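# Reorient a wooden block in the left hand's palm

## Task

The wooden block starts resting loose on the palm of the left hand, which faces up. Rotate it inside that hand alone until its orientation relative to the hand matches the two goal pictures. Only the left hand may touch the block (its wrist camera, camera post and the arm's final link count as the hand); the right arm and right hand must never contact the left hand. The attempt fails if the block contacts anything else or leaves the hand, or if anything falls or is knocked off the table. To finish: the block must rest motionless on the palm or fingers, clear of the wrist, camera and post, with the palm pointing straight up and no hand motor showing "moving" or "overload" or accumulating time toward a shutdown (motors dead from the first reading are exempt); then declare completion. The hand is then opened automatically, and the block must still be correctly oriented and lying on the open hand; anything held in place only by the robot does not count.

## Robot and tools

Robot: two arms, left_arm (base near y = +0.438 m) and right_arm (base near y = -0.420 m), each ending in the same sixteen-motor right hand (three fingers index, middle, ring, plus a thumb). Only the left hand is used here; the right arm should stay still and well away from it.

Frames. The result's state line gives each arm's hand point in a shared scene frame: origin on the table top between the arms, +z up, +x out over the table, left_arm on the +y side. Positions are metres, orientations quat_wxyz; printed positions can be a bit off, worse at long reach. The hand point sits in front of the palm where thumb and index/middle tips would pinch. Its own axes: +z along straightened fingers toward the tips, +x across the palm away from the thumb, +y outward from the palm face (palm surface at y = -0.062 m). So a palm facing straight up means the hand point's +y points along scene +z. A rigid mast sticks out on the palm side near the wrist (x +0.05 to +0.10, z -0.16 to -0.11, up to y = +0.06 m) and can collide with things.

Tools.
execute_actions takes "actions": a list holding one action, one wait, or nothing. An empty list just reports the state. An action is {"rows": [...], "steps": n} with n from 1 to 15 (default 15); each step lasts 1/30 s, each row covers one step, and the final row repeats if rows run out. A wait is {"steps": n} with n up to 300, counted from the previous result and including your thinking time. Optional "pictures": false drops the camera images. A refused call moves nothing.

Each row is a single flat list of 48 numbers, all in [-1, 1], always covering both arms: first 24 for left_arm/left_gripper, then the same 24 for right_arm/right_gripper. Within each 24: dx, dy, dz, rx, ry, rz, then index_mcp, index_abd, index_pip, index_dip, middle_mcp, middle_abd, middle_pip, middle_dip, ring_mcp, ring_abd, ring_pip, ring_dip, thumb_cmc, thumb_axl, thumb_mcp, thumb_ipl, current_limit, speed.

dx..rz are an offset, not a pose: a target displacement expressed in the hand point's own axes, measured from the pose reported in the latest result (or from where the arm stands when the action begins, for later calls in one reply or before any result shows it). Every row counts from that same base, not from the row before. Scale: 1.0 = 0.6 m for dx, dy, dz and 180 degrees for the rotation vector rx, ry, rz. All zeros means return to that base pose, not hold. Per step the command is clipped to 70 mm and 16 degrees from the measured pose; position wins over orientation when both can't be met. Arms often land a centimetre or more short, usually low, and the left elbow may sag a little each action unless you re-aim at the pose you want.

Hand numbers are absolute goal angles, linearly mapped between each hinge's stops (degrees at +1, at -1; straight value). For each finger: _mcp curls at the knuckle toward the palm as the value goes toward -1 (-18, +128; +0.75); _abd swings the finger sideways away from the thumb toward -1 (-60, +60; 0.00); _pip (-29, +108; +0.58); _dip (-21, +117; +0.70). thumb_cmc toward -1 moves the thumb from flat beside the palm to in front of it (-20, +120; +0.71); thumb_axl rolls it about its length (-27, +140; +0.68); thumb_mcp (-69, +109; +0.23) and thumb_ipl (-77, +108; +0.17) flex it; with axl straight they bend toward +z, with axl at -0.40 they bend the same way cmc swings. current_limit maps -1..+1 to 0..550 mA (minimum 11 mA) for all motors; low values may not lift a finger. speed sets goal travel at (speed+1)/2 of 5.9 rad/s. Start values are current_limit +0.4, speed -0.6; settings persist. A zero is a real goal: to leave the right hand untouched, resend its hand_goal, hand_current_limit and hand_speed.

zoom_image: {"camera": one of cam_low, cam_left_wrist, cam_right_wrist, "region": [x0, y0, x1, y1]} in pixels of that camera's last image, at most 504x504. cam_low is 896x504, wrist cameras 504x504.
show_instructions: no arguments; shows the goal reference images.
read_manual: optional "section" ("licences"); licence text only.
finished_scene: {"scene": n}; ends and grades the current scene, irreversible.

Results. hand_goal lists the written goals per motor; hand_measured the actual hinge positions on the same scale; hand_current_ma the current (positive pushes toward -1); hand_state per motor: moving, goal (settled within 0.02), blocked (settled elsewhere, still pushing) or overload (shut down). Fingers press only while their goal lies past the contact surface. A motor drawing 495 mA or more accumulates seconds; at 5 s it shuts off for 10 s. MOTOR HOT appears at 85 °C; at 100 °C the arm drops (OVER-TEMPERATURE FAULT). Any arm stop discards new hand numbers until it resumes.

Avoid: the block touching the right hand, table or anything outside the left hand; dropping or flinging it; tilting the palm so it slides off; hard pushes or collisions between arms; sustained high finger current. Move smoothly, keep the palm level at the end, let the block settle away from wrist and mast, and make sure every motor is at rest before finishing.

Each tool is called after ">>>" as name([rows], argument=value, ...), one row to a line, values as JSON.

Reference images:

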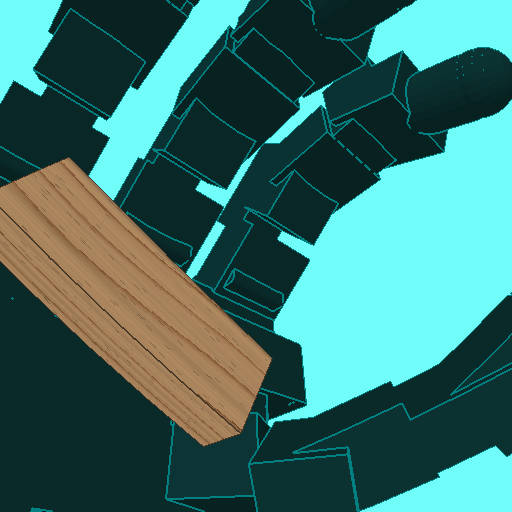

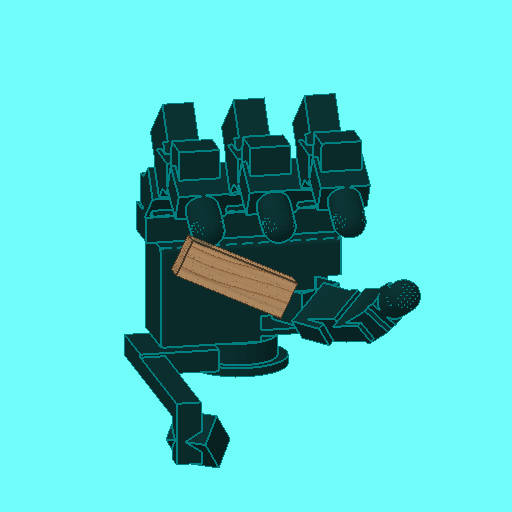

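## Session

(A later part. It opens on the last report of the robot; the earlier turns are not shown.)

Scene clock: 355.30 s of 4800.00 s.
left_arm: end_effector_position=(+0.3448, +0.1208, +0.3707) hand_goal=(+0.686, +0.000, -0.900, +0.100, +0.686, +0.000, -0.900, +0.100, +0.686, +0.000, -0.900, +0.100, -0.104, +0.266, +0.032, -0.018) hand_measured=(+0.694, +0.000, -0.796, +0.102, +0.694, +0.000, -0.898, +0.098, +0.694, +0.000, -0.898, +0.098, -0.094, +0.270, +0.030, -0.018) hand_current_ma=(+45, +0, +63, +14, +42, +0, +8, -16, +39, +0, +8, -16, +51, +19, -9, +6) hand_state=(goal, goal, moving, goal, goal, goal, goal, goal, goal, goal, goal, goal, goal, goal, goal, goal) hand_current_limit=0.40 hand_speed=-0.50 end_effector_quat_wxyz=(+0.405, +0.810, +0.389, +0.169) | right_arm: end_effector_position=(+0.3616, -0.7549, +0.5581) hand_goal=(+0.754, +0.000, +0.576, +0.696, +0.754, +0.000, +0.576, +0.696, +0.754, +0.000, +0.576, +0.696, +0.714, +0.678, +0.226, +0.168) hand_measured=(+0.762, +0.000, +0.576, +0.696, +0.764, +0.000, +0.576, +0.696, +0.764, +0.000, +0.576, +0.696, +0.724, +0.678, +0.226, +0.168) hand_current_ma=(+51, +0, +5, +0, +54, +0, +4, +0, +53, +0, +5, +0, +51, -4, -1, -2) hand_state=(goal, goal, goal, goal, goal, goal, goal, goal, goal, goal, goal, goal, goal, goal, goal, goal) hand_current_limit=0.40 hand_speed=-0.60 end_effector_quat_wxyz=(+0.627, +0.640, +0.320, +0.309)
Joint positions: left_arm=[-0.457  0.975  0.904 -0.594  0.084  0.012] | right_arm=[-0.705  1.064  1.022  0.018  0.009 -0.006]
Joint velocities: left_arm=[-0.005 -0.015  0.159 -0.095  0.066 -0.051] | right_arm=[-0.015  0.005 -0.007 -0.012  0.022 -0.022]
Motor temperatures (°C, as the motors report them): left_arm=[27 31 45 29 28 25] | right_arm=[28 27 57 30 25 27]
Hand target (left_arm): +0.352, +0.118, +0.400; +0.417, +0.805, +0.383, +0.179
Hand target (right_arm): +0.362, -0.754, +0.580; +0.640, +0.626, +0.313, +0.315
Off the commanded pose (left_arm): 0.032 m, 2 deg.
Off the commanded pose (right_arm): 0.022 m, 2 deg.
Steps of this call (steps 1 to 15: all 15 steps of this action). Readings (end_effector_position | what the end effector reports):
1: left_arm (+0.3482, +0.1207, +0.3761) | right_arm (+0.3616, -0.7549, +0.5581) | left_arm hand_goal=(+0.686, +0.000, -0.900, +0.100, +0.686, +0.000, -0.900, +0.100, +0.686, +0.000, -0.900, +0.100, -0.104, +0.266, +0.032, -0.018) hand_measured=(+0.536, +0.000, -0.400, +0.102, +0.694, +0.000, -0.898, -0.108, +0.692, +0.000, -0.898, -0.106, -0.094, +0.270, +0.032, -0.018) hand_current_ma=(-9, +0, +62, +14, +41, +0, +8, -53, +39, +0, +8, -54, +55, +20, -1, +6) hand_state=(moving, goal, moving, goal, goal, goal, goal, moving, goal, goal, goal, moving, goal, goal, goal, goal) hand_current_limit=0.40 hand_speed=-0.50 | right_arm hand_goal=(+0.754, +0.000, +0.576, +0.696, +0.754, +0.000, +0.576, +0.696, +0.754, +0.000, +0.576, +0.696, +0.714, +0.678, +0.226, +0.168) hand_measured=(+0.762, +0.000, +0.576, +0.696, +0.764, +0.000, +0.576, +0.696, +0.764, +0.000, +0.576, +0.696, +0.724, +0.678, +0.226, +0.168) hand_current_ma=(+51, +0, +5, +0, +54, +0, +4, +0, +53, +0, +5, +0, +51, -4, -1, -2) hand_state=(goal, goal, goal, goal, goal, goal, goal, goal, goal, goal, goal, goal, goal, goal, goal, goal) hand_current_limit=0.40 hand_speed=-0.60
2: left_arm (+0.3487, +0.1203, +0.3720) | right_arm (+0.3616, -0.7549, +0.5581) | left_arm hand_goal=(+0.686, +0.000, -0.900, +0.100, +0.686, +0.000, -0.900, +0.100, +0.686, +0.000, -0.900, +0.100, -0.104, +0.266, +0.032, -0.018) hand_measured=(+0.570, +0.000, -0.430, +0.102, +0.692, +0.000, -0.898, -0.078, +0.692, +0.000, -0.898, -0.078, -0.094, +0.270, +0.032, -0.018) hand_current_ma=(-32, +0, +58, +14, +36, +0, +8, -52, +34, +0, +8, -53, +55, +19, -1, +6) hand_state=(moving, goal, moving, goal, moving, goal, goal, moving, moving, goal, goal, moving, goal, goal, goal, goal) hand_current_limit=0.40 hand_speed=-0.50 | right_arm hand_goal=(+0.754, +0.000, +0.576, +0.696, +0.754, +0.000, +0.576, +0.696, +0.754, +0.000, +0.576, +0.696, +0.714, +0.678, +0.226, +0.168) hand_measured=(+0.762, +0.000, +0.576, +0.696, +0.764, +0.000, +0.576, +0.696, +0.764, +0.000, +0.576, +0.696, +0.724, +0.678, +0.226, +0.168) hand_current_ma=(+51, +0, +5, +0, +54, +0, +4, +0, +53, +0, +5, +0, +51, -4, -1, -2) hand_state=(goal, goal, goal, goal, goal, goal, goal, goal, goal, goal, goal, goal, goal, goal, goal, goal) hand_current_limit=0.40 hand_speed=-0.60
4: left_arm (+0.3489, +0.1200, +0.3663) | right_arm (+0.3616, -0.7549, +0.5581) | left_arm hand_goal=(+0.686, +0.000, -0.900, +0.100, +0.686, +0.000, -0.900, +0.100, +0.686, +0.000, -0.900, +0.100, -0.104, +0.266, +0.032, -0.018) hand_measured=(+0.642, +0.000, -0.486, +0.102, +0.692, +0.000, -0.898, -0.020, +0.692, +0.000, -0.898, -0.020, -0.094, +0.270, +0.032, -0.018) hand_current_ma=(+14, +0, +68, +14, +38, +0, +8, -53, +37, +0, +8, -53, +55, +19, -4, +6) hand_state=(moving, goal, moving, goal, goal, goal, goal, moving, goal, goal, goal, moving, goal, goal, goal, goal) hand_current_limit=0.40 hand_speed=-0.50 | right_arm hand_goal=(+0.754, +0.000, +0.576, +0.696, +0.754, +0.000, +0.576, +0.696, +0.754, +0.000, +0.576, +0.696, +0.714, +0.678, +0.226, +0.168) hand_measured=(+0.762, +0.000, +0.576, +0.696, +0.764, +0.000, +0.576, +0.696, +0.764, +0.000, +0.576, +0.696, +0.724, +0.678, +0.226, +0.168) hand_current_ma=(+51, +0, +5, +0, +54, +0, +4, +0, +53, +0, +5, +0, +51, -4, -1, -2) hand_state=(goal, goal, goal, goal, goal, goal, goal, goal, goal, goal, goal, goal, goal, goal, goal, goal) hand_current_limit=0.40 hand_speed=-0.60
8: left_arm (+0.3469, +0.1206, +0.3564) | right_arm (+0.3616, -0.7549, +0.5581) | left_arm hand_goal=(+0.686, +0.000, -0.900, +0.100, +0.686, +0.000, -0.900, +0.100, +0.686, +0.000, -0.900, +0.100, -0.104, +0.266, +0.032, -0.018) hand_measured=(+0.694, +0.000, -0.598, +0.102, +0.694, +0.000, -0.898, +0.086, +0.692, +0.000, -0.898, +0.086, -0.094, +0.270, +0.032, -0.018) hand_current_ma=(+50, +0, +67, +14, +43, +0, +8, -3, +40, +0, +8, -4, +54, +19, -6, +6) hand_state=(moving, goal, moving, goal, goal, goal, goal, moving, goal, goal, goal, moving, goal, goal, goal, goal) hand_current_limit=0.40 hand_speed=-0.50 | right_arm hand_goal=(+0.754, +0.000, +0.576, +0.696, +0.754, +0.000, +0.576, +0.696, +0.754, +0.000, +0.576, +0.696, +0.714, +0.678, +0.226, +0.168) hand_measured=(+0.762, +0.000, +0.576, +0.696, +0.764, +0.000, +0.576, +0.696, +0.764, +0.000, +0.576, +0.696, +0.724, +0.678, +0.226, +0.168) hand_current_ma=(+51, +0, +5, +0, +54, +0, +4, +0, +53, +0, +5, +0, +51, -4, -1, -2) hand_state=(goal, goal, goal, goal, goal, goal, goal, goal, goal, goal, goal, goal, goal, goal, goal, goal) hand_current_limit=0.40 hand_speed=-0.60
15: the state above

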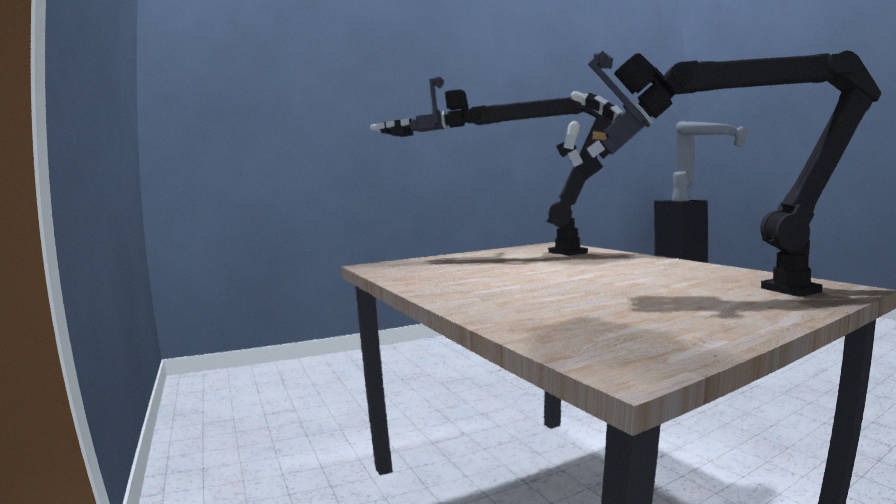

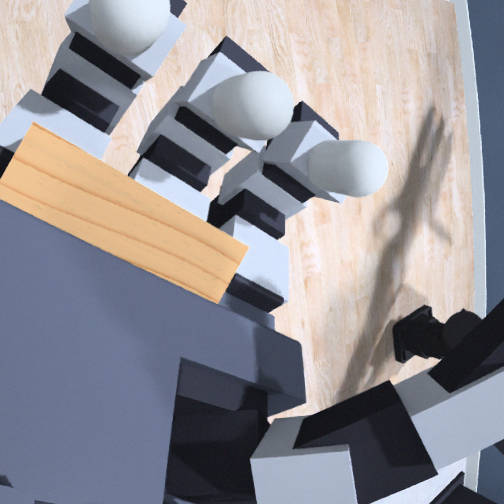

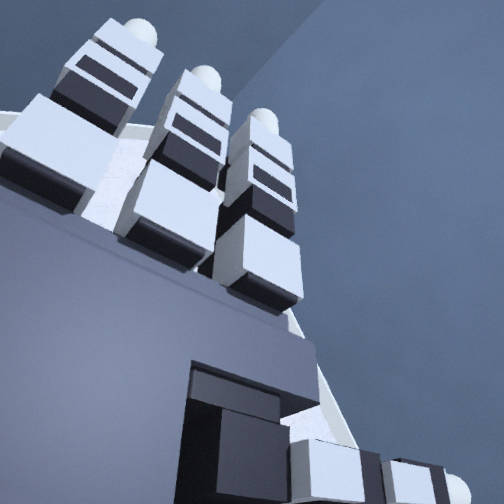

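>>> execute_actions([
  {"rows": [[0,0.045,0,0.03,0,0, 0.685,0,-0.9,0.1, 0.685,0,-0.9,0.1, 0.685,0,-0.9,0.1, -0.104,0.266,0.032,-0.018, 0.4,-0.5, 0,0.037,0,-0.0135,0,0, 0.754,0,0.576,0.696, 0.754,0,0.576,0.696, 0.754,0,0.576,0.696, 0.714,0.678,0.226,0.168, 0.4,-0.6],[0,0.045,0,0.03,0,0, 0.685,0,-0.9,0.1, 0.685,0,-0.9,0.1, 0.685,0,-0.9,0.1, -0.104,0.266,0.032,-0.018, 0.4,-0.5, 0,0.037,0,-0.0135,0,0, 0.754,0,0.576,0.696, 0.754,0,0.576,0.696, 0.754,0,0.576,0.696, 0.714,0.678,0.226,0.168, 0.4,-0.6],[0,0.045,0,0.03,0,0, 0.685,0,-0.9,0.1, 0.685,0,-0.9,0.1, 0.685,0,-0.9,0.1, -0.104,0.266,0.032,-0.018, 0.4,-0.5, 0,0.037,0,-0.0135,0,0, 0.754,0,0.576,0.696, 0.754,0,0.576,0.696, 0.754,0,0.576,0.696, 0.714,0.678,0.226,0.168, 0.4,-0.6],[0,0.045,0,0.03,0,0, 0.685,0,-0.9,0.1, 0.685,0,-0.9,0.1, 0.685,0,-0.9,0.1, -0.104,0.266,0.032,-0.018, 0.4,-0.5, 0,0.037,0,-0.0135,0,0, 0.754,0,0.576,0.696, 0.754,0,0.576,0.696, 0.754,0,0.576,0.696, 0.714,0.678,0.226,0.168, 0.4,-0.6],[0,0.045,0,0.03,0,0, 0.685,0,-0.9,0.1, 0.685,0,-0.9,0.1, 0.685,0,-0.9,0.1, -0.104,0.266,0.032,-0.018, 0.4,-0.5, 0,0.037,0,-0.0135,0,0, 0.754,0,0.576,0.696, 0.754,0,0.576,0.696, 0.754,0,0.576,0.696, 0.714,0.678,0.226,0.168, 0.4,-0.6],[0,0.045,0,0.07,0,0, 0.685,0,-0.9,0.1, 0.685,0,-0.9,0.1, 0.685,0,-0.9,0.1, -0.104,0.266,0.032,-0.018, 0.4,-0.5, 0,0.037,0,-0.0135,0,0, 0.754,0,0.576,0.696, 0.754,0,0.576,0.696, 0.754,0,0.576,0.696, 0.714,0.678,0.226,0.168, 0.4,-0.6]], "steps": 15},
])

Scene clock: 369.37 s of 4800.00 s.
left_arm: end_effector_position=(+0.3513, +0.1149, +0.3597) hand_goal=(+0.686, +0.000, -0.900, +0.100, +0.686, +0.000, -0.900, +0.100, +0.686, +0.000, -0.900, +0.100, -0.104, +0.266, +0.032, -0.018) hand_measured=(+0.692, +0.000, -0.896, +0.102, +0.692, +0.000, -0.898, +0.098, +0.692, +0.000, -0.898, +0.098, -0.098, +0.270, +0.030, -0.018) hand_current_ma=(+37, +0, +24, +14, +37, +0, +9, -13, +35, +0, +9, -14, +37, +19, -13, +5) hand_state=(goal, goal, goal, goal, goal, goal, goal, goal, goal, goal, goal, goal, goal, goal, goal, goal) hand_current_limit=0.40 hand_speed=-0.50 end_effector_quat_wxyz=(+0.297, +0.854, +0.412, +0.112) | right_arm: end_effector_position=(+0.3616, -0.7549, +0.5581) hand_goal=(+0.754, +0.000, +0.576, +0.696, +0.754, +0.000, +0.576, +0.696, +0.754, +0.000, +0.576, +0.696, +0.714, +0.678, +0.226, +0.168) hand_measured=(+0.762, +0.000, +0.576, +0.696, +0.764, +0.000, +0.576, +0.696, +0.764, +0.000, +0.576, +0.696, +0.724, +0.678, +0.226, +0.168) hand_current_ma=(+51, +0, +5, +0, +54, +0, +4, +0, +53, +0, +5, +0, +51, -4, -1, -2) hand_state=(goal, goal, goal, goal, goal, goal, goal, goal, goal, goal, goal, goal, goal, goal, goal, goal) hand_current_limit=0.40 hand_speed=-0.60 end_effector_quat_wxyz=(+0.627, +0.640, +0.320, +0.309)
Joint positions: left_arm=[-0.457  1.083  1.106 -0.954  0.084  0.024] | right_arm=[-0.705  1.064  1.022  0.018  0.009 -0.006]
Joint velocities: left_arm=[ 0.005 -0.005  0.022 -0.051  0.007 -0.007] | right_arm=[-0.005 -0.015 -0.027 -0.002  0.051 -0.037]
Motor temperatures (°C, as the motors report them): left_arm=[27 31 50 28 28 25] | right_arm=[28 27 58 30 25 27]
Hand target (left_arm): +0.357, +0.112, +0.392; +0.314, +0.850, +0.405, +0.125
Hand target (right_arm): +0.362, -0.754, +0.580; +0.640, +0.626, +0.313, +0.315
Off the commanded pose (left_arm): 0.033 m, 3 deg.
Off the commanded pose (right_arm): 0.022 m, 2 deg.
Steps of this call (steps 1 to 407: nothing new was sent; steps 408 to 422: all 15 steps of this action). Readings (end_effector_position | what the end effector reports):
408: left_arm (+0.3450, +0.1202, +0.3690) | right_arm (+0.3616, -0.7549, +0.5581) | left_arm hand_goal=(+0.686, +0.000, -0.900, +0.100, +0.686, +0.000, -0.900, +0.100, +0.686, +0.000, -0.900, +0.100, -0.104, +0.266, +0.032, -0.018) hand_measured=(+0.694, +0.000, -0.896, +0.102, +0.694, +0.000, -0.898, +0.098, +0.694, +0.000, -0.898, +0.098, -0.094, +0.270, +0.030, -0.018) hand_current_ma=(+45, +0, +26, +14, +42, +0, +8, -16, +39, +0, +8, -16, +50, +19, -9, +6) hand_state=(goal, goal, goal, goal, goal, goal, goal, goal, goal, goal, goal, goal, goal, goal, goal, goal) hand_current_limit=0.40 hand_speed=-0.50 | right_arm hand_goal=(+0.754, +0.000, +0.576, +0.696, +0.754, +0.000, +0.576, +0.696, +0.754, +0.000, +0.576, +0.696, +0.714, +0.678, +0.226, +0.168) hand_measured=(+0.762, +0.000, +0.576, +0.696, +0.764, +0.000, +0.576, +0.696, +0.764, +0.000, +0.576, +0.696, +0.724, +0.678, +0.226, +0.168) hand_current_ma=(+51, +0, +5, +0, +54, +0, +4, +0, +53, +0, +5, +0, +51, -4, -1, -2) hand_state=(goal, goal, goal, goal, goal, goal, goal, goal, goal, goal, goal, goal, goal, goal, goal, goal) hand_current_limit=0.40 hand_speed=-0.60
409: left_arm (+0.3449, +0.1203, +0.3660) | right_arm (+0.3616, -0.7549, +0.5581) | left_arm hand_goal=(+0.686, +0.000, -0.900, +0.100, +0.686, +0.000, -0.900, +0.100, +0.686, +0.000, -0.900, +0.100, -0.104, +0.266, +0.032, -0.018) hand_measured=(+0.694, +0.000, -0.896, +0.102, +0.694, +0.000, -0.898, +0.098, +0.692, +0.000, -0.898, +0.098, -0.094, +0.270, +0.030, -0.018) hand_current_ma=(+41, +0, +24, +14, +38, +0, +8, -16, +35, +0, +8, -16, +49, +19, -9, +6) hand_state=(moving, goal, goal, goal, moving, goal, goal, goal, moving, goal, goal, goal, goal, goal, goal, goal) hand_current_limit=0.40 hand_speed=-0.50 | right_arm hand_goal=(+0.754, +0.000, +0.576, +0.696, +0.754, +0.000, +0.576, +0.696, +0.754, +0.000, +0.576, +0.696, +0.714, +0.678, +0.226, +0.168) hand_measured=(+0.762, +0.000, +0.576, +0.696, +0.764, +0.000, +0.576, +0.696, +0.764, +0.000, +0.576, +0.696, +0.724, +0.678, +0.226, +0.168) hand_current_ma=(+51, +0, +5, +0, +54, +0, +4, +0, +53, +0, +5, +0, +51, -4, -1, -2) hand_state=(goal, goal, goal, goal, goal, goal, goal, goal, goal, goal, goal, goal, goal, goal, goal, goal) hand_current_limit=0.40 hand_speed=-0.60
411: left_arm (+0.3478, +0.1182, +0.3635) | right_arm (+0.3616, -0.7549, +0.5581) | left_arm hand_goal=(+0.686, +0.000, -0.900, +0.100, +0.686, +0.000, -0.900, +0.100, +0.686, +0.000, -0.900, +0.100, -0.104, +0.266, +0.032, -0.018) hand_measured=(+0.694, +0.000, -0.896, +0.102, +0.694, +0.000, -0.898, +0.098, +0.692, +0.000, -0.898, +0.098, -0.094, +0.270, +0.030, -0.018) hand_current_ma=(+41, +0, +24, +14, +39, +0, +8, -16, +37, +0, +8, -16, +49, +19, -9, +6) hand_state=(goal, goal, goal, goal, goal, goal, goal, goal, goal, goal, goal, goal, goal, goal, goal, goal) hand_current_limit=0.40 hand_speed=-0.50 | right_arm hand_goal=(+0.754, +0.000, +0.576, +0.696, +0.754, +0.000, +0.576, +0.696, +0.754, +0.000, +0.576, +0.696, +0.714, +0.678, +0.226, +0.168) hand_measured=(+0.762, +0.000, +0.576, +0.696, +0.764, +0.000, +0.576, +0.696, +0.764, +0.000, +0.576, +0.696, +0.724, +0.678, +0.226, +0.168) hand_current_ma=(+51, +0, +5, +0, +54, +0, +4, +0, +53, +0, +5, +0, +51, -4, -1, -2) hand_state=(goal, goal, goal, goal, goal, goal, goal, goal, goal, goal, goal, goal, goal, goal, goal, goal) hand_current_limit=0.40 hand_speed=-0.60
415: left_arm (+0.3497, +0.1166, +0.3563) | right_arm (+0.3616, -0.7549, +0.5581) | left_arm hand_goal=(+0.686, +0.000, -0.900, +0.100, +0.686, +0.000, -0.900, +0.100, +0.686, +0.000, -0.900, +0.100, -0.104, +0.266, +0.032, -0.018) hand_measured=(+0.692, +0.000, -0.896, +0.102, +0.692, +0.000, -0.898, +0.098, +0.692, +0.000, -0.898, +0.098, -0.096, +0.270, +0.030, -0.018) hand_current_ma=(+39, +0, +24, +14, +40, +0, +8, -15, +38, +0, +8, -15, +44, +19, -13, +5) hand_state=(goal, goal, goal, goal, moving, goal, goal, goal, moving, goal, goal, goal, goal, goal, goal, goal) hand_current_limit=0.40 hand_speed=-0.50 | right_arm hand_goal=(+0.754, +0.000, +0.576, +0.696, +0.754, +0.000, +0.576, +0.696, +0.754, +0.000, +0.576, +0.696, +0.714, +0.678, +0.226, +0.168) hand_measured=(+0.762, +0.000, +0.576, +0.696, +0.764, +0.000, +0.576, +0.696, +0.764, +0.000, +0.576, +0.696, +0.724, +0.678, +0.226, +0.168) hand_current_ma=(+51, +0, +5, +0, +54, +0, +4, +0, +53, +0, +5, +0, +51, -4, -1, -2) hand_state=(goal, goal, goal, goal, goal, goal, goal, goal, goal, goal, goal, goal, goal, goal, goal, goal) hand_current_limit=0.40 hand_speed=-0.60
422: the state above

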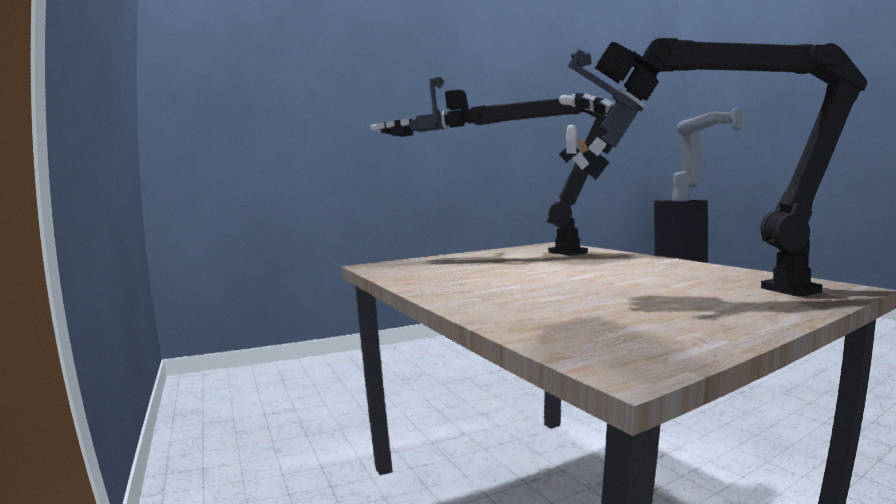

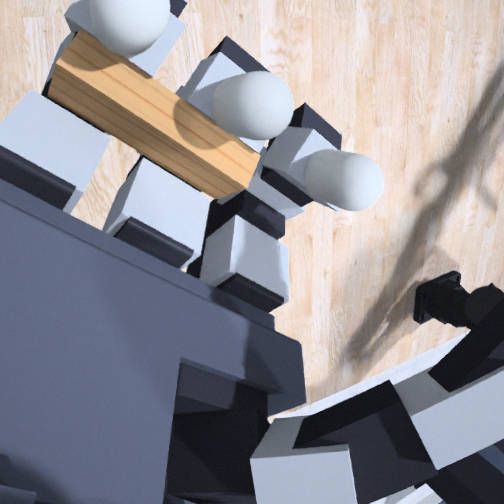

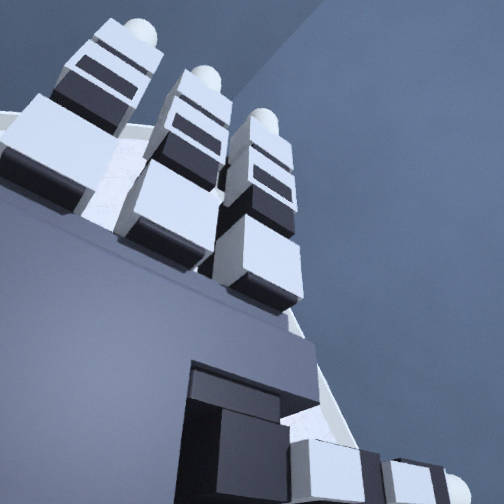

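>>> zoom_image(camera="cam_low", region=[540, 90, 660, 190])

Region (540, 90, 660, 190) of cam_low's 896x504 image, scaled by 4.200, with more detail than that image has.

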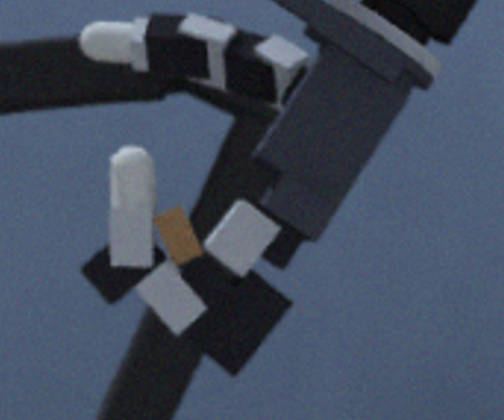

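>>> execute_actions([
  {"rows": [[0,0.04,0,-0.04,0,0, 0.685,0,-0.9,0.1, 0.685,0,-0.9,0.1, 0.685,0,-0.9,0.1, -0.104,0.266,0.032,-0.018, 0.4,-0.5, 0,0.037,0,-0.0135,0,0, 0.754,0,0.576,0.696, 0.754,0,0.576,0.696, 0.754,0,0.576,0.696, 0.714,0.678,0.226,0.168, 0.4,-0.6],[0,0.04,0,-0.04,0,0, 0.685,0,-0.9,0.1, 0.685,0,-0.9,0.1, 0.685,0,-0.9,0.1, -0.104,0.266,0.032,-0.018, 0.4,-0.5, 0,0.037,0,-0.0135,0,0, 0.754,0,0.576,0.696, 0.754,0,0.576,0.696, 0.754,0,0.576,0.696, 0.714,0.678,0.226,0.168, 0.4,-0.6],[0,0.04,0,-0.04,0,0, 0.685,0,-0.9,0.1, 0.685,0,-0.9,0.1, 0.685,0,-0.9,0.1, -0.104,0.266,0.032,-0.018, 0.4,-0.5, 0,0.037,0,-0.0135,0,0, 0.754,0,0.576,0.696, 0.754,0,0.576,0.696, 0.754,0,0.576,0.696, 0.714,0.678,0.226,0.168, 0.4,-0.6],[0,0.04,0,-0.04,0,0, 0.685,0,-0.9,0.1, 0.685,0,-0.9,0.1, 0.685,0,-0.9,0.1, -0.104,0.266,0.032,-0.018, 0.4,-0.5, 0,0.037,0,-0.0135,0,0, 0.754,0,0.576,0.696, 0.754,0,0.576,0.696, 0.754,0,0.576,0.696, 0.714,0.678,0.226,0.168, 0.4,-0.6],[0,0.04,0,-0.07,0,0, 0.685,0,-0.9,0.1, 0.685,0,-0.9,0.1, 0.685,0,-0.9,0.1, -0.104,0.266,0.032,-0.018, 0.4,-0.5, 0,0.037,0,-0.0135,0,0, 0.754,0,0.576,0.696, 0.754,0,0.576,0.696, 0.754,0,0.576,0.696, 0.714,0.678,0.226,0.168, 0.4,-0.6],[0,0.04,0,-0.07,0,0, 0.685,0,-0.9,0.1, 0.685,0,-0.9,0.1, 0.685,0,-0.9,0.1, -0.104,0.266,0.032,-0.018, 0.4,-0.5, 0,0.037,0,-0.0135,0,0, 0.754,0,0.576,0.696, 0.754,0,0.576,0.696, 0.754,0,0.576,0.696, 0.714,0.678,0.226,0.168, 0.4,-0.6],[0,0.04,0,-0.07,0,0, 0.685,0,-0.9,0.1, 0.685,0,-0.9,0.1, 0.685,0,-0.9,0.1, -0.104,0.266,0.032,-0.018, 0.4,-0.5, 0,0.037,0,-0.0135,0,0, 0.754,0,0.576,0.696, 0.754,0,0.576,0.696, 0.754,0,0.576,0.696, 0.714,0.678,0.226,0.168, 0.4,-0.6],[0,0.04,0,-0.07,0,0, 0.685,0,-0.9,0.1, 0.685,0,-0.9,0.1, 0.685,0,-0.9,0.1, -0.104,0.266,0.032,-0.018, 0.4,-0.5, 0,0.037,0,-0.0135,0,0, 0.754,0,0.576,0.696, 0.754,0,0.576,0.696, 0.754,0,0.576,0.696, 0.714,0.678,0.226,0.168, 0.4,-0.6],[0,0.04,0,-0.10,0,0, 0.685,0,-0.9,0.1, 0.685,0,-0.9,0.1, 0.685,0,-0.9,0.1, -0.104,0.266,0.032,-0.018, 0.4,-0.5, 0,0.037,0,-0.0135,0,0, 0.754,0,0.576,0.696, 0.754,0,0.576,0.696, 0.754,0,0.576,0.696, 0.714,0.678,0.226,0.168, 0.4,-0.6]], "steps": 15},
], pictures=false)

>>> execute_actions([
  {"rows": [[0,0.03,0,-0.04,0,0, 0.685,0,-0.9,0.1, 0.685,0,-0.9,0.1, 0.685,0,-0.9,0.1, -0.104,0.266,0.032,-0.018, 0.4,-0.5, 0,0.037,0,-0.0135,0,0, 0.754,0,0.576,0.696, 0.754,0,0.576,0.696, 0.754,0,0.576,0.696, 0.714,0.678,0.226,0.168, 0.4,-0.6],[0,0.03,0,-0.04,0,0, 0.685,0,-0.9,0.1, 0.685,0,-0.9,0.1, 0.685,0,-0.9,0.1, -0.104,0.266,0.032,-0.018, 0.4,-0.5, 0,0.037,0,-0.0135,0,0, 0.754,0,0.576,0.696, 0.754,0,0.576,0.696, 0.754,0,0.576,0.696, 0.714,0.678,0.226,0.168, 0.4,-0.6],[0,0.03,0,-0.04,0,0, 0.685,0,-0.9,0.1, 0.685,0,-0.9,0.1, 0.685,0,-0.9,0.1, -0.104,0.266,0.032,-0.018, 0.4,-0.5, 0,0.037,0,-0.0135,0,0, 0.754,0,0.576,0.696, 0.754,0,0.576,0.696, 0.754,0,0.576,0.696, 0.714,0.678,0.226,0.168, 0.4,-0.6],[0,0.03,0,-0.04,0,0, 0.685,0,-0.9,0.1, 0.685,0,-0.9,0.1, 0.685,0,-0.9,0.1, -0.104,0.266,0.032,-0.018, 0.4,-0.5, 0,0.037,0,-0.0135,0,0, 0.754,0,0.576,0.696, 0.754,0,0.576,0.696, 0.754,0,0.576,0.696, 0.714,0.678,0.226,0.168, 0.4,-0.6],[0,0.03,0,-0.07,0,0, 0.685,0,-0.9,0.1, 0.685,0,-0.9,0.1, 0.685,0,-0.9,0.1, -0.104,0.266,0.032,-0.018, 0.4,-0.5, 0,0.037,0,-0.0135,0,0, 0.754,0,0.576,0.696, 0.754,0,0.576,0.696, 0.754,0,0.576,0.696, 0.714,0.678,0.226,0.168, 0.4,-0.6],[0,0.03,0,-0.07,0,0, 0.685,0,-0.9,0.1, 0.685,0,-0.9,0.1, 0.685,0,-0.9,0.1, -0.104,0.266,0.032,-0.018, 0.4,-0.5, 0,0.037,0,-0.0135,0,0, 0.754,0,0.576,0.696, 0.754,0,0.576,0.696, 0.754,0,0.576,0.696, 0.714,0.678,0.226,0.168, 0.4,-0.6],[0,0.03,0,-0.07,0,0, 0.685,0,-0.9,0.1, 0.685,0,-0.9,0.1, 0.685,0,-0.9,0.1, -0.104,0.266,0.032,-0.018, 0.4,-0.5, 0,0.037,0,-0.0135,0,0, 0.754,0,0.576,0.696, 0.754,0,0.576,0.696, 0.754,0,0.576,0.696, 0.714,0.678,0.226,0.168, 0.4,-0.6],[0,0.03,0,-0.07,0,0, 0.685,0,-0.9,0.1, 0.685,0,-0.9,0.1, 0.685,0,-0.9,0.1, -0.104,0.266,0.032,-0.018, 0.4,-0.5, 0,0.037,0,-0.0135,0,0, 0.754,0,0.576,0.696, 0.754,0,0.576,0.696, 0.754,0,0.576,0.696, 0.714,0.678,0.226,0.168, 0.4,-0.6],[0,0.03,0,-0.10,0,0, 0.685,0,-0.9,0.1, 0.685,0,-0.9,0.1, 0.685,0,-0.9,0.1, -0.104,0.266,0.032,-0.018, 0.4,-0.5, 0,0.037,0,-0.0135,0,0, 0.754,0,0.576,0.696, 0.754,0,0.576,0.696, 0.754,0,0.576,0.696, 0.714,0.678,0.226,0.168, 0.4,-0.6]], "steps": 15},
])

Scene clock: 410.10 s of 4800.00 s.
left_arm: end_effector_position=(+0.3674, +0.1061, +0.3482) hand_goal=(+0.686, +0.000, -0.900, +0.100, +0.686, +0.000, -0.900, +0.100, +0.686, +0.000, -0.900, +0.100, -0.104, +0.266, +0.032, -0.018) hand_measured=(+0.696, +0.000, -0.896, +0.102, +0.696, +0.000, -0.898, +0.098, +0.694, +0.000, -0.898, +0.098, -0.098, +0.270, +0.030, -0.018) hand_current_ma=(+49, +0, +23, +13, +51, +0, +9, -13, +49, +0, +9, -14, +36, +19, -15, +5) hand_state=(goal, goal, goal, goal, goal, goal, goal, goal, goal, goal, goal, goal, goal, goal, goal, goal) hand_current_limit=0.40 hand_speed=-0.50 end_effector_quat_wxyz=(+0.398, +0.811, +0.396, +0.164) | right_arm: end_effector_position=(+0.3616, -0.7549, +0.5581) hand_goal=(+0.754, +0.000, +0.576, +0.696, +0.754, +0.000, +0.576, +0.696, +0.754, +0.000, +0.576, +0.696, +0.714, +0.678, +0.226, +0.168) hand_measured=(+0.762, +0.000, +0.576, +0.696, +0.764, +0.000, +0.576, +0.696, +0.764, +0.000, +0.576, +0.696, +0.724, +0.678, +0.226, +0.168) hand_current_ma=(+51, +0, +5, +0, +54, +0, +4, +0, +53, +0, +5, +0, +51, -4, -1, -2) hand_state=(goal, goal, goal, goal, goal, goal, goal, goal, goal, goal, goal, goal, goal, goal, goal, goal) hand_current_limit=0.40 hand_speed=-0.60 end_effector_quat_wxyz=(+0.627, +0.640, +0.320, +0.309)
Joint positions: left_arm=[-0.457  1.063  0.912 -0.532  0.081  0.003] | right_arm=[-0.705  1.064  1.022  0.018  0.009 -0.006]
Joint velocities: left_arm=[-0.015  0.005 -0.056  0.105  0.022 -0.081] | right_arm=[-0.005 -0.005 -0.012 -0.007  0.007 -0.037]
Motor temperatures (°C, as the motors report them): left_arm=[27 31 55 28 28 25] | right_arm=[28 27 59 30 25 27]
Hand target (left_arm): +0.366, +0.104, +0.374; +0.426, +0.797, +0.391, +0.176
Hand target (right_arm): +0.362, -0.754, +0.580; +0.640, +0.626, +0.313, +0.315
Off the commanded pose (left_arm): 0.026 m, 4 deg.
Off the commanded pose (right_arm): 0.022 m, 2 deg.
Steps of this call (steps 1 to 1207: nothing new was sent; steps 1208 to 1222: all 15 steps of this action). Readings (end_effector_position | what the end effector reports):
1208: left_arm (+0.3528, +0.1138, +0.3600) | right_arm (+0.3616, -0.7549, +0.5581) | left_arm hand_goal=(+0.686, +0.000, -0.900, +0.100, +0.686, +0.000, -0.900, +0.100, +0.686, +0.000, -0.900, +0.100, -0.104, +0.266, +0.032, -0.018) hand_measured=(+0.692, +0.000, -0.896, +0.102, +0.692, +0.000, -0.898, +0.098, +0.692, +0.000, -0.898, +0.098, -0.098, +0.270, +0.030, -0.018) hand_current_ma=(+37, +0, +24, +14, +37, +0, +9, -13, +35, +0, +9, -14, +37, +19, -13, +5) hand_state=(goal, goal, goal, goal, goal, goal, goal, goal, goal, goal, goal, goal, goal, goal, goal, goal) hand_current_limit=0.40 hand_speed=-0.50 | right_arm hand_goal=(+0.754, +0.000, +0.576, +0.696, +0.754, +0.000, +0.576, +0.696, +0.754, +0.000, +0.576, +0.696, +0.714, +0.678, +0.226, +0.168) hand_measured=(+0.762, +0.000, +0.576, +0.696, +0.764, +0.000, +0.576, +0.696, +0.764, +0.000, +0.576, +0.696, +0.724, +0.678, +0.226, +0.168) hand_current_ma=(+51, +0, +5, +0, +54, +0, +4, +0, +53, +0, +5, +0, +51, -4, -1, -2) hand_state=(goal, goal, goal, goal, goal, goal, goal, goal, goal, goal, goal, goal, goal, goal, goal, goal) hand_current_limit=0.40 hand_speed=-0.60
1209: left_arm (+0.3560, +0.1115, +0.3629) | right_arm (+0.3616, -0.7549, +0.5581) | left_arm hand_goal=(+0.686, +0.000, -0.900, +0.100, +0.686, +0.000, -0.900, +0.100, +0.686, +0.000, -0.900, +0.100, -0.104, +0.266, +0.032, -0.018) hand_measured=(+0.694, +0.000, -0.896, +0.102, +0.694, +0.000, -0.898, +0.098, +0.694, +0.000, -0.898, +0.098, -0.098, +0.270, +0.030, -0.018) hand_current_ma=(+43, +0, +24, +14, +44, +0, +9, -13, +42, +0, +9, -14, +37, +19, -14, +5) hand_state=(moving, goal, goal, goal, moving, goal, goal, goal, moving, goal, goal, goal, goal, goal, goal, goal) hand_current_limit=0.40 hand_speed=-0.50 | right_arm hand_goal=(+0.754, +0.000, +0.576, +0.696, +0.754, +0.000, +0.576, +0.696, +0.754, +0.000, +0.576, +0.696, +0.714, +0.678, +0.226, +0.168) hand_measured=(+0.762, +0.000, +0.576, +0.696, +0.764, +0.000, +0.576, +0.696, +0.764, +0.000, +0.576, +0.696, +0.724, +0.678, +0.226, +0.168) hand_current_ma=(+51, +0, +5, +0, +54, +0, +4, +0, +53, +0, +5, +0, +51, -4, -1, -2) hand_state=(goal, goal, goal, goal, goal, goal, goal, goal, goal, goal, goal, goal, goal, goal, goal, goal) hand_current_limit=0.40 hand_speed=-0.60
1211: left_arm (+0.3606, +0.1084, +0.3660) | right_arm (+0.3616, -0.7549, +0.5581) | left_arm hand_goal=(+0.686, +0.000, -0.900, +0.100, +0.686, +0.000, -0.900, +0.100, +0.686, +0.000, -0.900, +0.100, -0.104, +0.266, +0.032, -0.018) hand_measured=(+0.694, +0.000, -0.896, +0.102, +0.694, +0.000, -0.898, +0.098, +0.694, +0.000, -0.898, +0.098, -0.098, +0.270, +0.030, -0.018) hand_current_ma=(+43, +0, +24, +14, +45, +0, +9, -13, +42, +0, +9, -14, +37, +19, -14, +5) hand_state=(goal, goal, goal, goal, goal, goal, goal, goal, goal, goal, goal, goal, goal, goal, goal, goal) hand_current_limit=0.40 hand_speed=-0.50 | right_arm hand_goal=(+0.754, +0.000, +0.576, +0.696, +0.754, +0.000, +0.576, +0.696, +0.754, +0.000, +0.576, +0.696, +0.714, +0.678, +0.226, +0.168) hand_measured=(+0.762, +0.000, +0.576, +0.696, +0.764, +0.000, +0.576, +0.696, +0.764, +0.000, +0.576, +0.696, +0.724, +0.678, +0.226, +0.168) hand_current_ma=(+51, +0, +5, +0, +54, +0, +4, +0, +53, +0, +5, +0, +51, -4, -1, -2) hand_state=(goal, goal, goal, goal, goal, goal, goal, goal, goal, goal, goal, goal, goal, goal, goal, goal) hand_current_limit=0.40 hand_speed=-0.60
1215: left_arm (+0.3659, +0.1054, +0.3636) | right_arm (+0.3616, -0.7549, +0.5581) | left_arm hand_goal=(+0.686, +0.000, -0.900, +0.100, +0.686, +0.000, -0.900, +0.100, +0.686, +0.000, -0.900, +0.100, -0.104, +0.266, +0.032, -0.018) hand_measured=(+0.694, +0.000, -0.896, +0.102, +0.694, +0.000, -0.898, +0.098, +0.694, +0.000, -0.898, +0.098, -0.098, +0.270, +0.030, -0.018) hand_current_ma=(+46, +0, +23, +14, +48, +0, +9, -13, +45, +0, +9, -14, +36, +19, -14, +5) hand_state=(goal, goal, goal, goal, goal, goal, goal, goal, goal, goal, goal, goal, goal, goal, goal, goal) hand_current_limit=0.40 hand_speed=-0.50 | right_arm hand_goal=(+0.754, +0.000, +0.576, +0.696, +0.754, +0.000, +0.576, +0.696, +0.754, +0.000, +0.576, +0.696, +0.714, +0.678, +0.226, +0.168) hand_measured=(+0.762, +0.000, +0.576, +0.696, +0.764, +0.000, +0.576, +0.696, +0.764, +0.000, +0.576, +0.696, +0.724, +0.678, +0.226, +0.168) hand_current_ma=(+51, +0, +5, +0, +54, +0, +4, +0, +53, +0, +5, +0, +51, -4, -1, -2) hand_state=(goal, goal, goal, goal, goal, goal, goal, goal, goal, goal, goal, goal, goal, goal, goal, goal) hand_current_limit=0.40 hand_speed=-0.60
1222: the state above

Scene clock: 410.60 s of 4800.00 s.
left_arm: end_effector_position=(+0.3761, +0.1042, +0.3509) hand_goal=(+0.686, +0.000, -0.900, +0.100, +0.686, +0.000, -0.900, +0.100, +0.686, +0.000, -0.900, +0.100, -0.104, +0.266, +0.032, -0.018) hand_measured=(+0.696, +0.000, -0.896, +0.102, +0.698, +0.000, -0.898, +0.098, +0.696, +0.000, -0.898, +0.098, -0.098, +0.270, +0.030, -0.018) hand_current_ma=(+58, +0, +18, +13, +61, +0, +9, -13, +59, +0, +9, -14, +36, +19, -16, +4) hand_state=(goal, goal, goal, goal, goal, goal, goal, goal, goal, goal, goal, goal, goal, goal, goal, goal) hand_current_limit=0.40 hand_speed=-0.50 end_effector_quat_wxyz=(+0.504, +0.748, +0.370, +0.222) | right_arm: end_effector_position=(+0.3616, -0.7549, +0.5581) hand_goal=(+0.754, +0.000, +0.576, +0.696, +0.754, +0.000, +0.576, +0.696, +0.754, +0.000, +0.576, +0.696, +0.714, +0.678, +0.226, +0.168) hand_measured=(+0.762, +0.000, +0.576, +0.696, +0.764, +0.000, +0.576, +0.696, +0.764, +0.000, +0.576, +0.696, +0.724, +0.678, +0.226, +0.168) hand_current_ma=(+51, +0, +5, +0, +54, +0, +4, +0, +53, +0, +5, +0, +51, -4, -1, -2) hand_state=(goal, goal, goal, goal, goal, goal, goal, goal, goal, goal, goal, goal, goal, goal, goal, goal) hand_current_limit=0.40 hand_speed=-0.60 end_effector_quat_wxyz=(+0.627, +0.640, +0.320, +0.309)
Joint positions: left_arm=[-0.457  1.091  0.749 -0.064  0.069 -0.014] | right_arm=[-0.705  1.064  1.022  0.018  0.009 -0.006]
Joint velocities: left_arm=[-0.015  0.083  0.007  0.149  0.051 -0.095] | right_arm=[ 0.005 -0.005  0.007  0.002  0.022  0.037]
Motor temperatures (°C, as the motors report them): left_arm=[27 31 55 28 28 25] | right_arm=[28 27 59 30 25 27]
Hand target (left_arm): +0.377, +0.100, +0.362; +0.520, +0.738, +0.367, +0.225
Hand target (right_arm): +0.362, -0.754, +0.580; +0.640, +0.626, +0.313, +0.315
Off the commanded pose (left_arm): 0.012 m, 2 deg.
Off the commanded pose (right_arm): 0.022 m, 2 deg.
Steps of this call (steps 1 to 15: all 15 steps of this action). Readings (end_effector_position | what the end effector reports):
1: left_arm (+0.3683, +0.1055, +0.3495) | right_arm (+0.3616, -0.7549, +0.5581) | left_arm hand_goal=(+0.686, +0.000, -0.900, +0.100, +0.686, +0.000, -0.900, +0.100, +0.686, +0.000, -0.900, +0.100, -0.104, +0.266, +0.032, -0.018) hand_measured=(+0.696, +0.000, -0.896, +0.102, +0.696, +0.000, -0.898, +0.098, +0.694, +0.000, -0.898, +0.098, -0.098, +0.270, +0.030, -0.018) hand_current_ma=(+49, +0, +23, +13, +51, +0, +9, -13, +49, +0, +9, -14, +36, +19, -15, +5) hand_state=(goal, goal, goal, goal, goal, goal, goal, goal, goal, goal, goal, goal, goal, goal, goal, goal) hand_current_limit=0.40 hand_speed=-0.50 | right_arm hand_goal=(+0.754, +0.000, +0.576, +0.696, +0.754, +0.000, +0.576, +0.696, +0.754, +0.000, +0.576, +0.696, +0.714, +0.678, +0.226, +0.168) hand_measured=(+0.762, +0.000, +0.576, +0.696, +0.764, +0.000, +0.576, +0.696, +0.764, +0.000, +0.576, +0.696, +0.724, +0.678, +0.226, +0.168) hand_current_ma=(+51, +0, +5, +0, +54, +0, +4, +0, +53, +0, +5, +0, +51, -4, -1, -2) hand_state=(goal, goal, goal, goal, goal, goal, goal, goal, goal, goal, goal, goal, goal, goal, goal, goal) hand_current_limit=0.40 hand_speed=-0.60
2: left_arm (+0.3698, +0.1045, +0.3527) | right_arm (+0.3616, -0.7549, +0.5581) | left_arm hand_goal=(+0.686, +0.000, -0.900, +0.100, +0.686, +0.000, -0.900, +0.100, +0.686, +0.000, -0.900, +0.100, -0.104, +0.266, +0.032, -0.018) hand_measured=(+0.696, +0.000, -0.896, +0.102, +0.696, +0.000, -0.898, +0.098, +0.696, +0.000, -0.898, +0.098, -0.098, +0.270, +0.030, -0.018) hand_current_ma=(+52, +0, +22, +13, +55, +0, +9, -13, +53, +0, +9, -14, +36, +19, -15, +4) hand_state=(goal, goal, goal, goal, moving, goal, goal, goal, moving, goal, goal, goal, goal, goal, goal, goal) hand_current_limit=0.40 hand_speed=-0.50 | right_arm hand_goal=(+0.754, +0.000, +0.576, +0.696, +0.754, +0.000, +0.576, +0.696, +0.754, +0.000, +0.576, +0.696, +0.714, +0.678, +0.226, +0.168) hand_measured=(+0.762, +0.000, +0.576, +0.696, +0.764, +0.000, +0.576, +0.696, +0.764, +0.000, +0.576, +0.696, +0.724, +0.678, +0.226, +0.168) hand_current_ma=(+51, +0, +5, +0, +54, +0, +4, +0, +53, +0, +5, +0, +51, -4, -1, -2) hand_state=(goal, goal, goal, goal, goal, goal, goal, goal, goal, goal, goal, goal, goal, goal, goal, goal) hand_current_limit=0.40 hand_speed=-0.60
4: left_arm (+0.3717, +0.1033, +0.3551) | right_arm (+0.3616, -0.7549, +0.5581) | left_arm hand_goal=(+0.686, +0.000, -0.900, +0.100, +0.686, +0.000, -0.900, +0.100, +0.686, +0.000, -0.900, +0.100, -0.104, +0.266, +0.032, -0.018) hand_measured=(+0.696, +0.000, -0.896, +0.102, +0.696, +0.000, -0.898, +0.098, +0.696, +0.000, -0.898, +0.098, -0.098, +0.270, +0.030, -0.018) hand_current_ma=(+52, +0, +22, +13, +55, +0, +9, -13, +53, +0, +9, -14, +36, +19, -15, +4) hand_state=(goal, goal, goal, goal, goal, goal, goal, goal, goal, goal, goal, goal, goal, goal, goal, goal) hand_current_limit=0.40 hand_speed=-0.50 | right_arm hand_goal=(+0.754, +0.000, +0.576, +0.696, +0.754, +0.000, +0.576, +0.696, +0.754, +0.000, +0.576, +0.696, +0.714, +0.678, +0.226, +0.168) hand_measured=(+0.762, +0.000, +0.576, +0.696, +0.764, +0.000, +0.576, +0.696, +0.764, +0.000, +0.576, +0.696, +0.724, +0.678, +0.226, +0.168) hand_current_ma=(+51, +0, +5, +0, +54, +0, +4, +0, +53, +0, +5, +0, +51, -4, -1, -2) hand_state=(goal, goal, goal, goal, goal, goal, goal, goal, goal, goal, goal, goal, goal, goal, goal, goal) hand_current_limit=0.40 hand_speed=-0.60
8: left_arm (+0.3736, +0.1034, +0.3572) | right_arm (+0.3616, -0.7549, +0.5581) | left_arm hand_goal=(+0.686, +0.000, -0.900, +0.100, +0.686, +0.000, -0.900, +0.100, +0.686, +0.000, -0.900, +0.100, -0.104, +0.266, +0.032, -0.018) hand_measured=(+0.696, +0.000, -0.896, +0.102, +0.696, +0.000, -0.898, +0.098, +0.696, +0.000, -0.898, +0.098, -0.098, +0.270, +0.030, -0.018) hand_current_ma=(+55, +0, +22, +13, +58, +0, +9, -13, +56, +0, +9, -14, +36, +19, -16, +4) hand_state=(goal, goal, goal, goal, goal, goal, goal, goal, goal, goal, goal, goal, goal, goal, goal, goal) hand_current_limit=0.40 hand_speed=-0.50 | right_arm hand_goal=(+0.754, +0.000, +0.576, +0.696, +0.754, +0.000, +0.576, +0.696, +0.754, +0.000, +0.576, +0.696, +0.714, +0.678, +0.226, +0.168) hand_measured=(+0.762, +0.000, +0.576, +0.696, +0.764, +0.000, +0.576, +0.696, +0.764, +0.000, +0.576, +0.696, +0.724, +0.678, +0.226, +0.168) hand_current_ma=(+51, +0, +5, +0, +54, +0, +4, +0, +53, +0, +5, +0, +51, -4, -1, -2) hand_state=(goal, goal, goal, goal, goal, goal, goal, goal, goal, goal, goal, goal, goal, goal, goal, goal) hand_current_limit=0.40 hand_speed=-0.60
15: the state above

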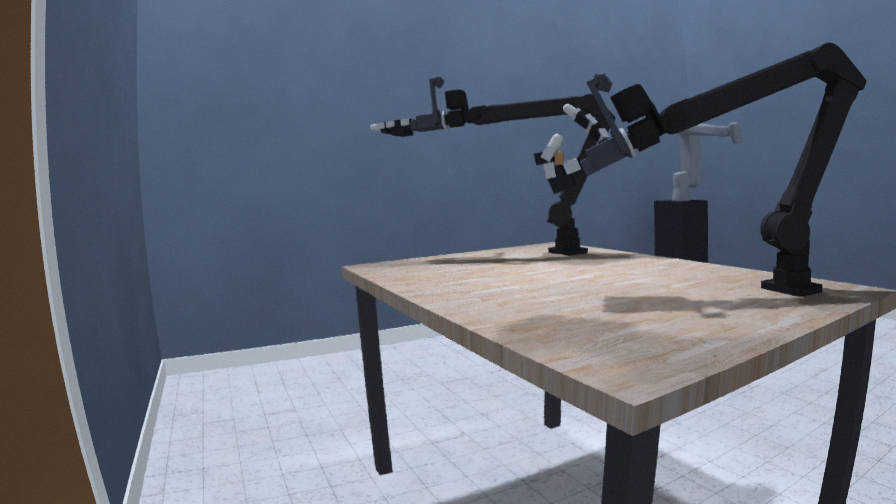

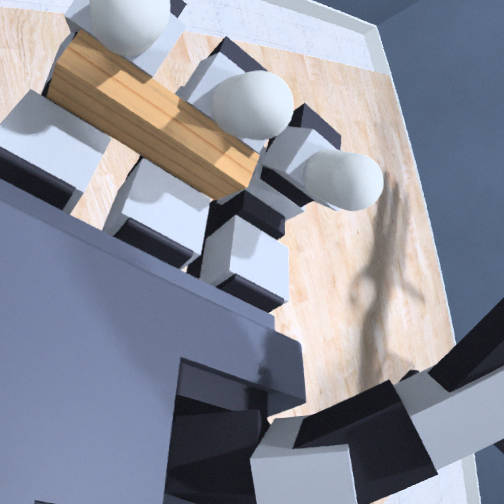

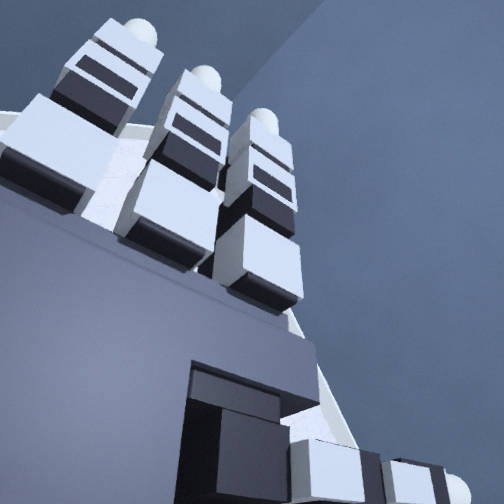

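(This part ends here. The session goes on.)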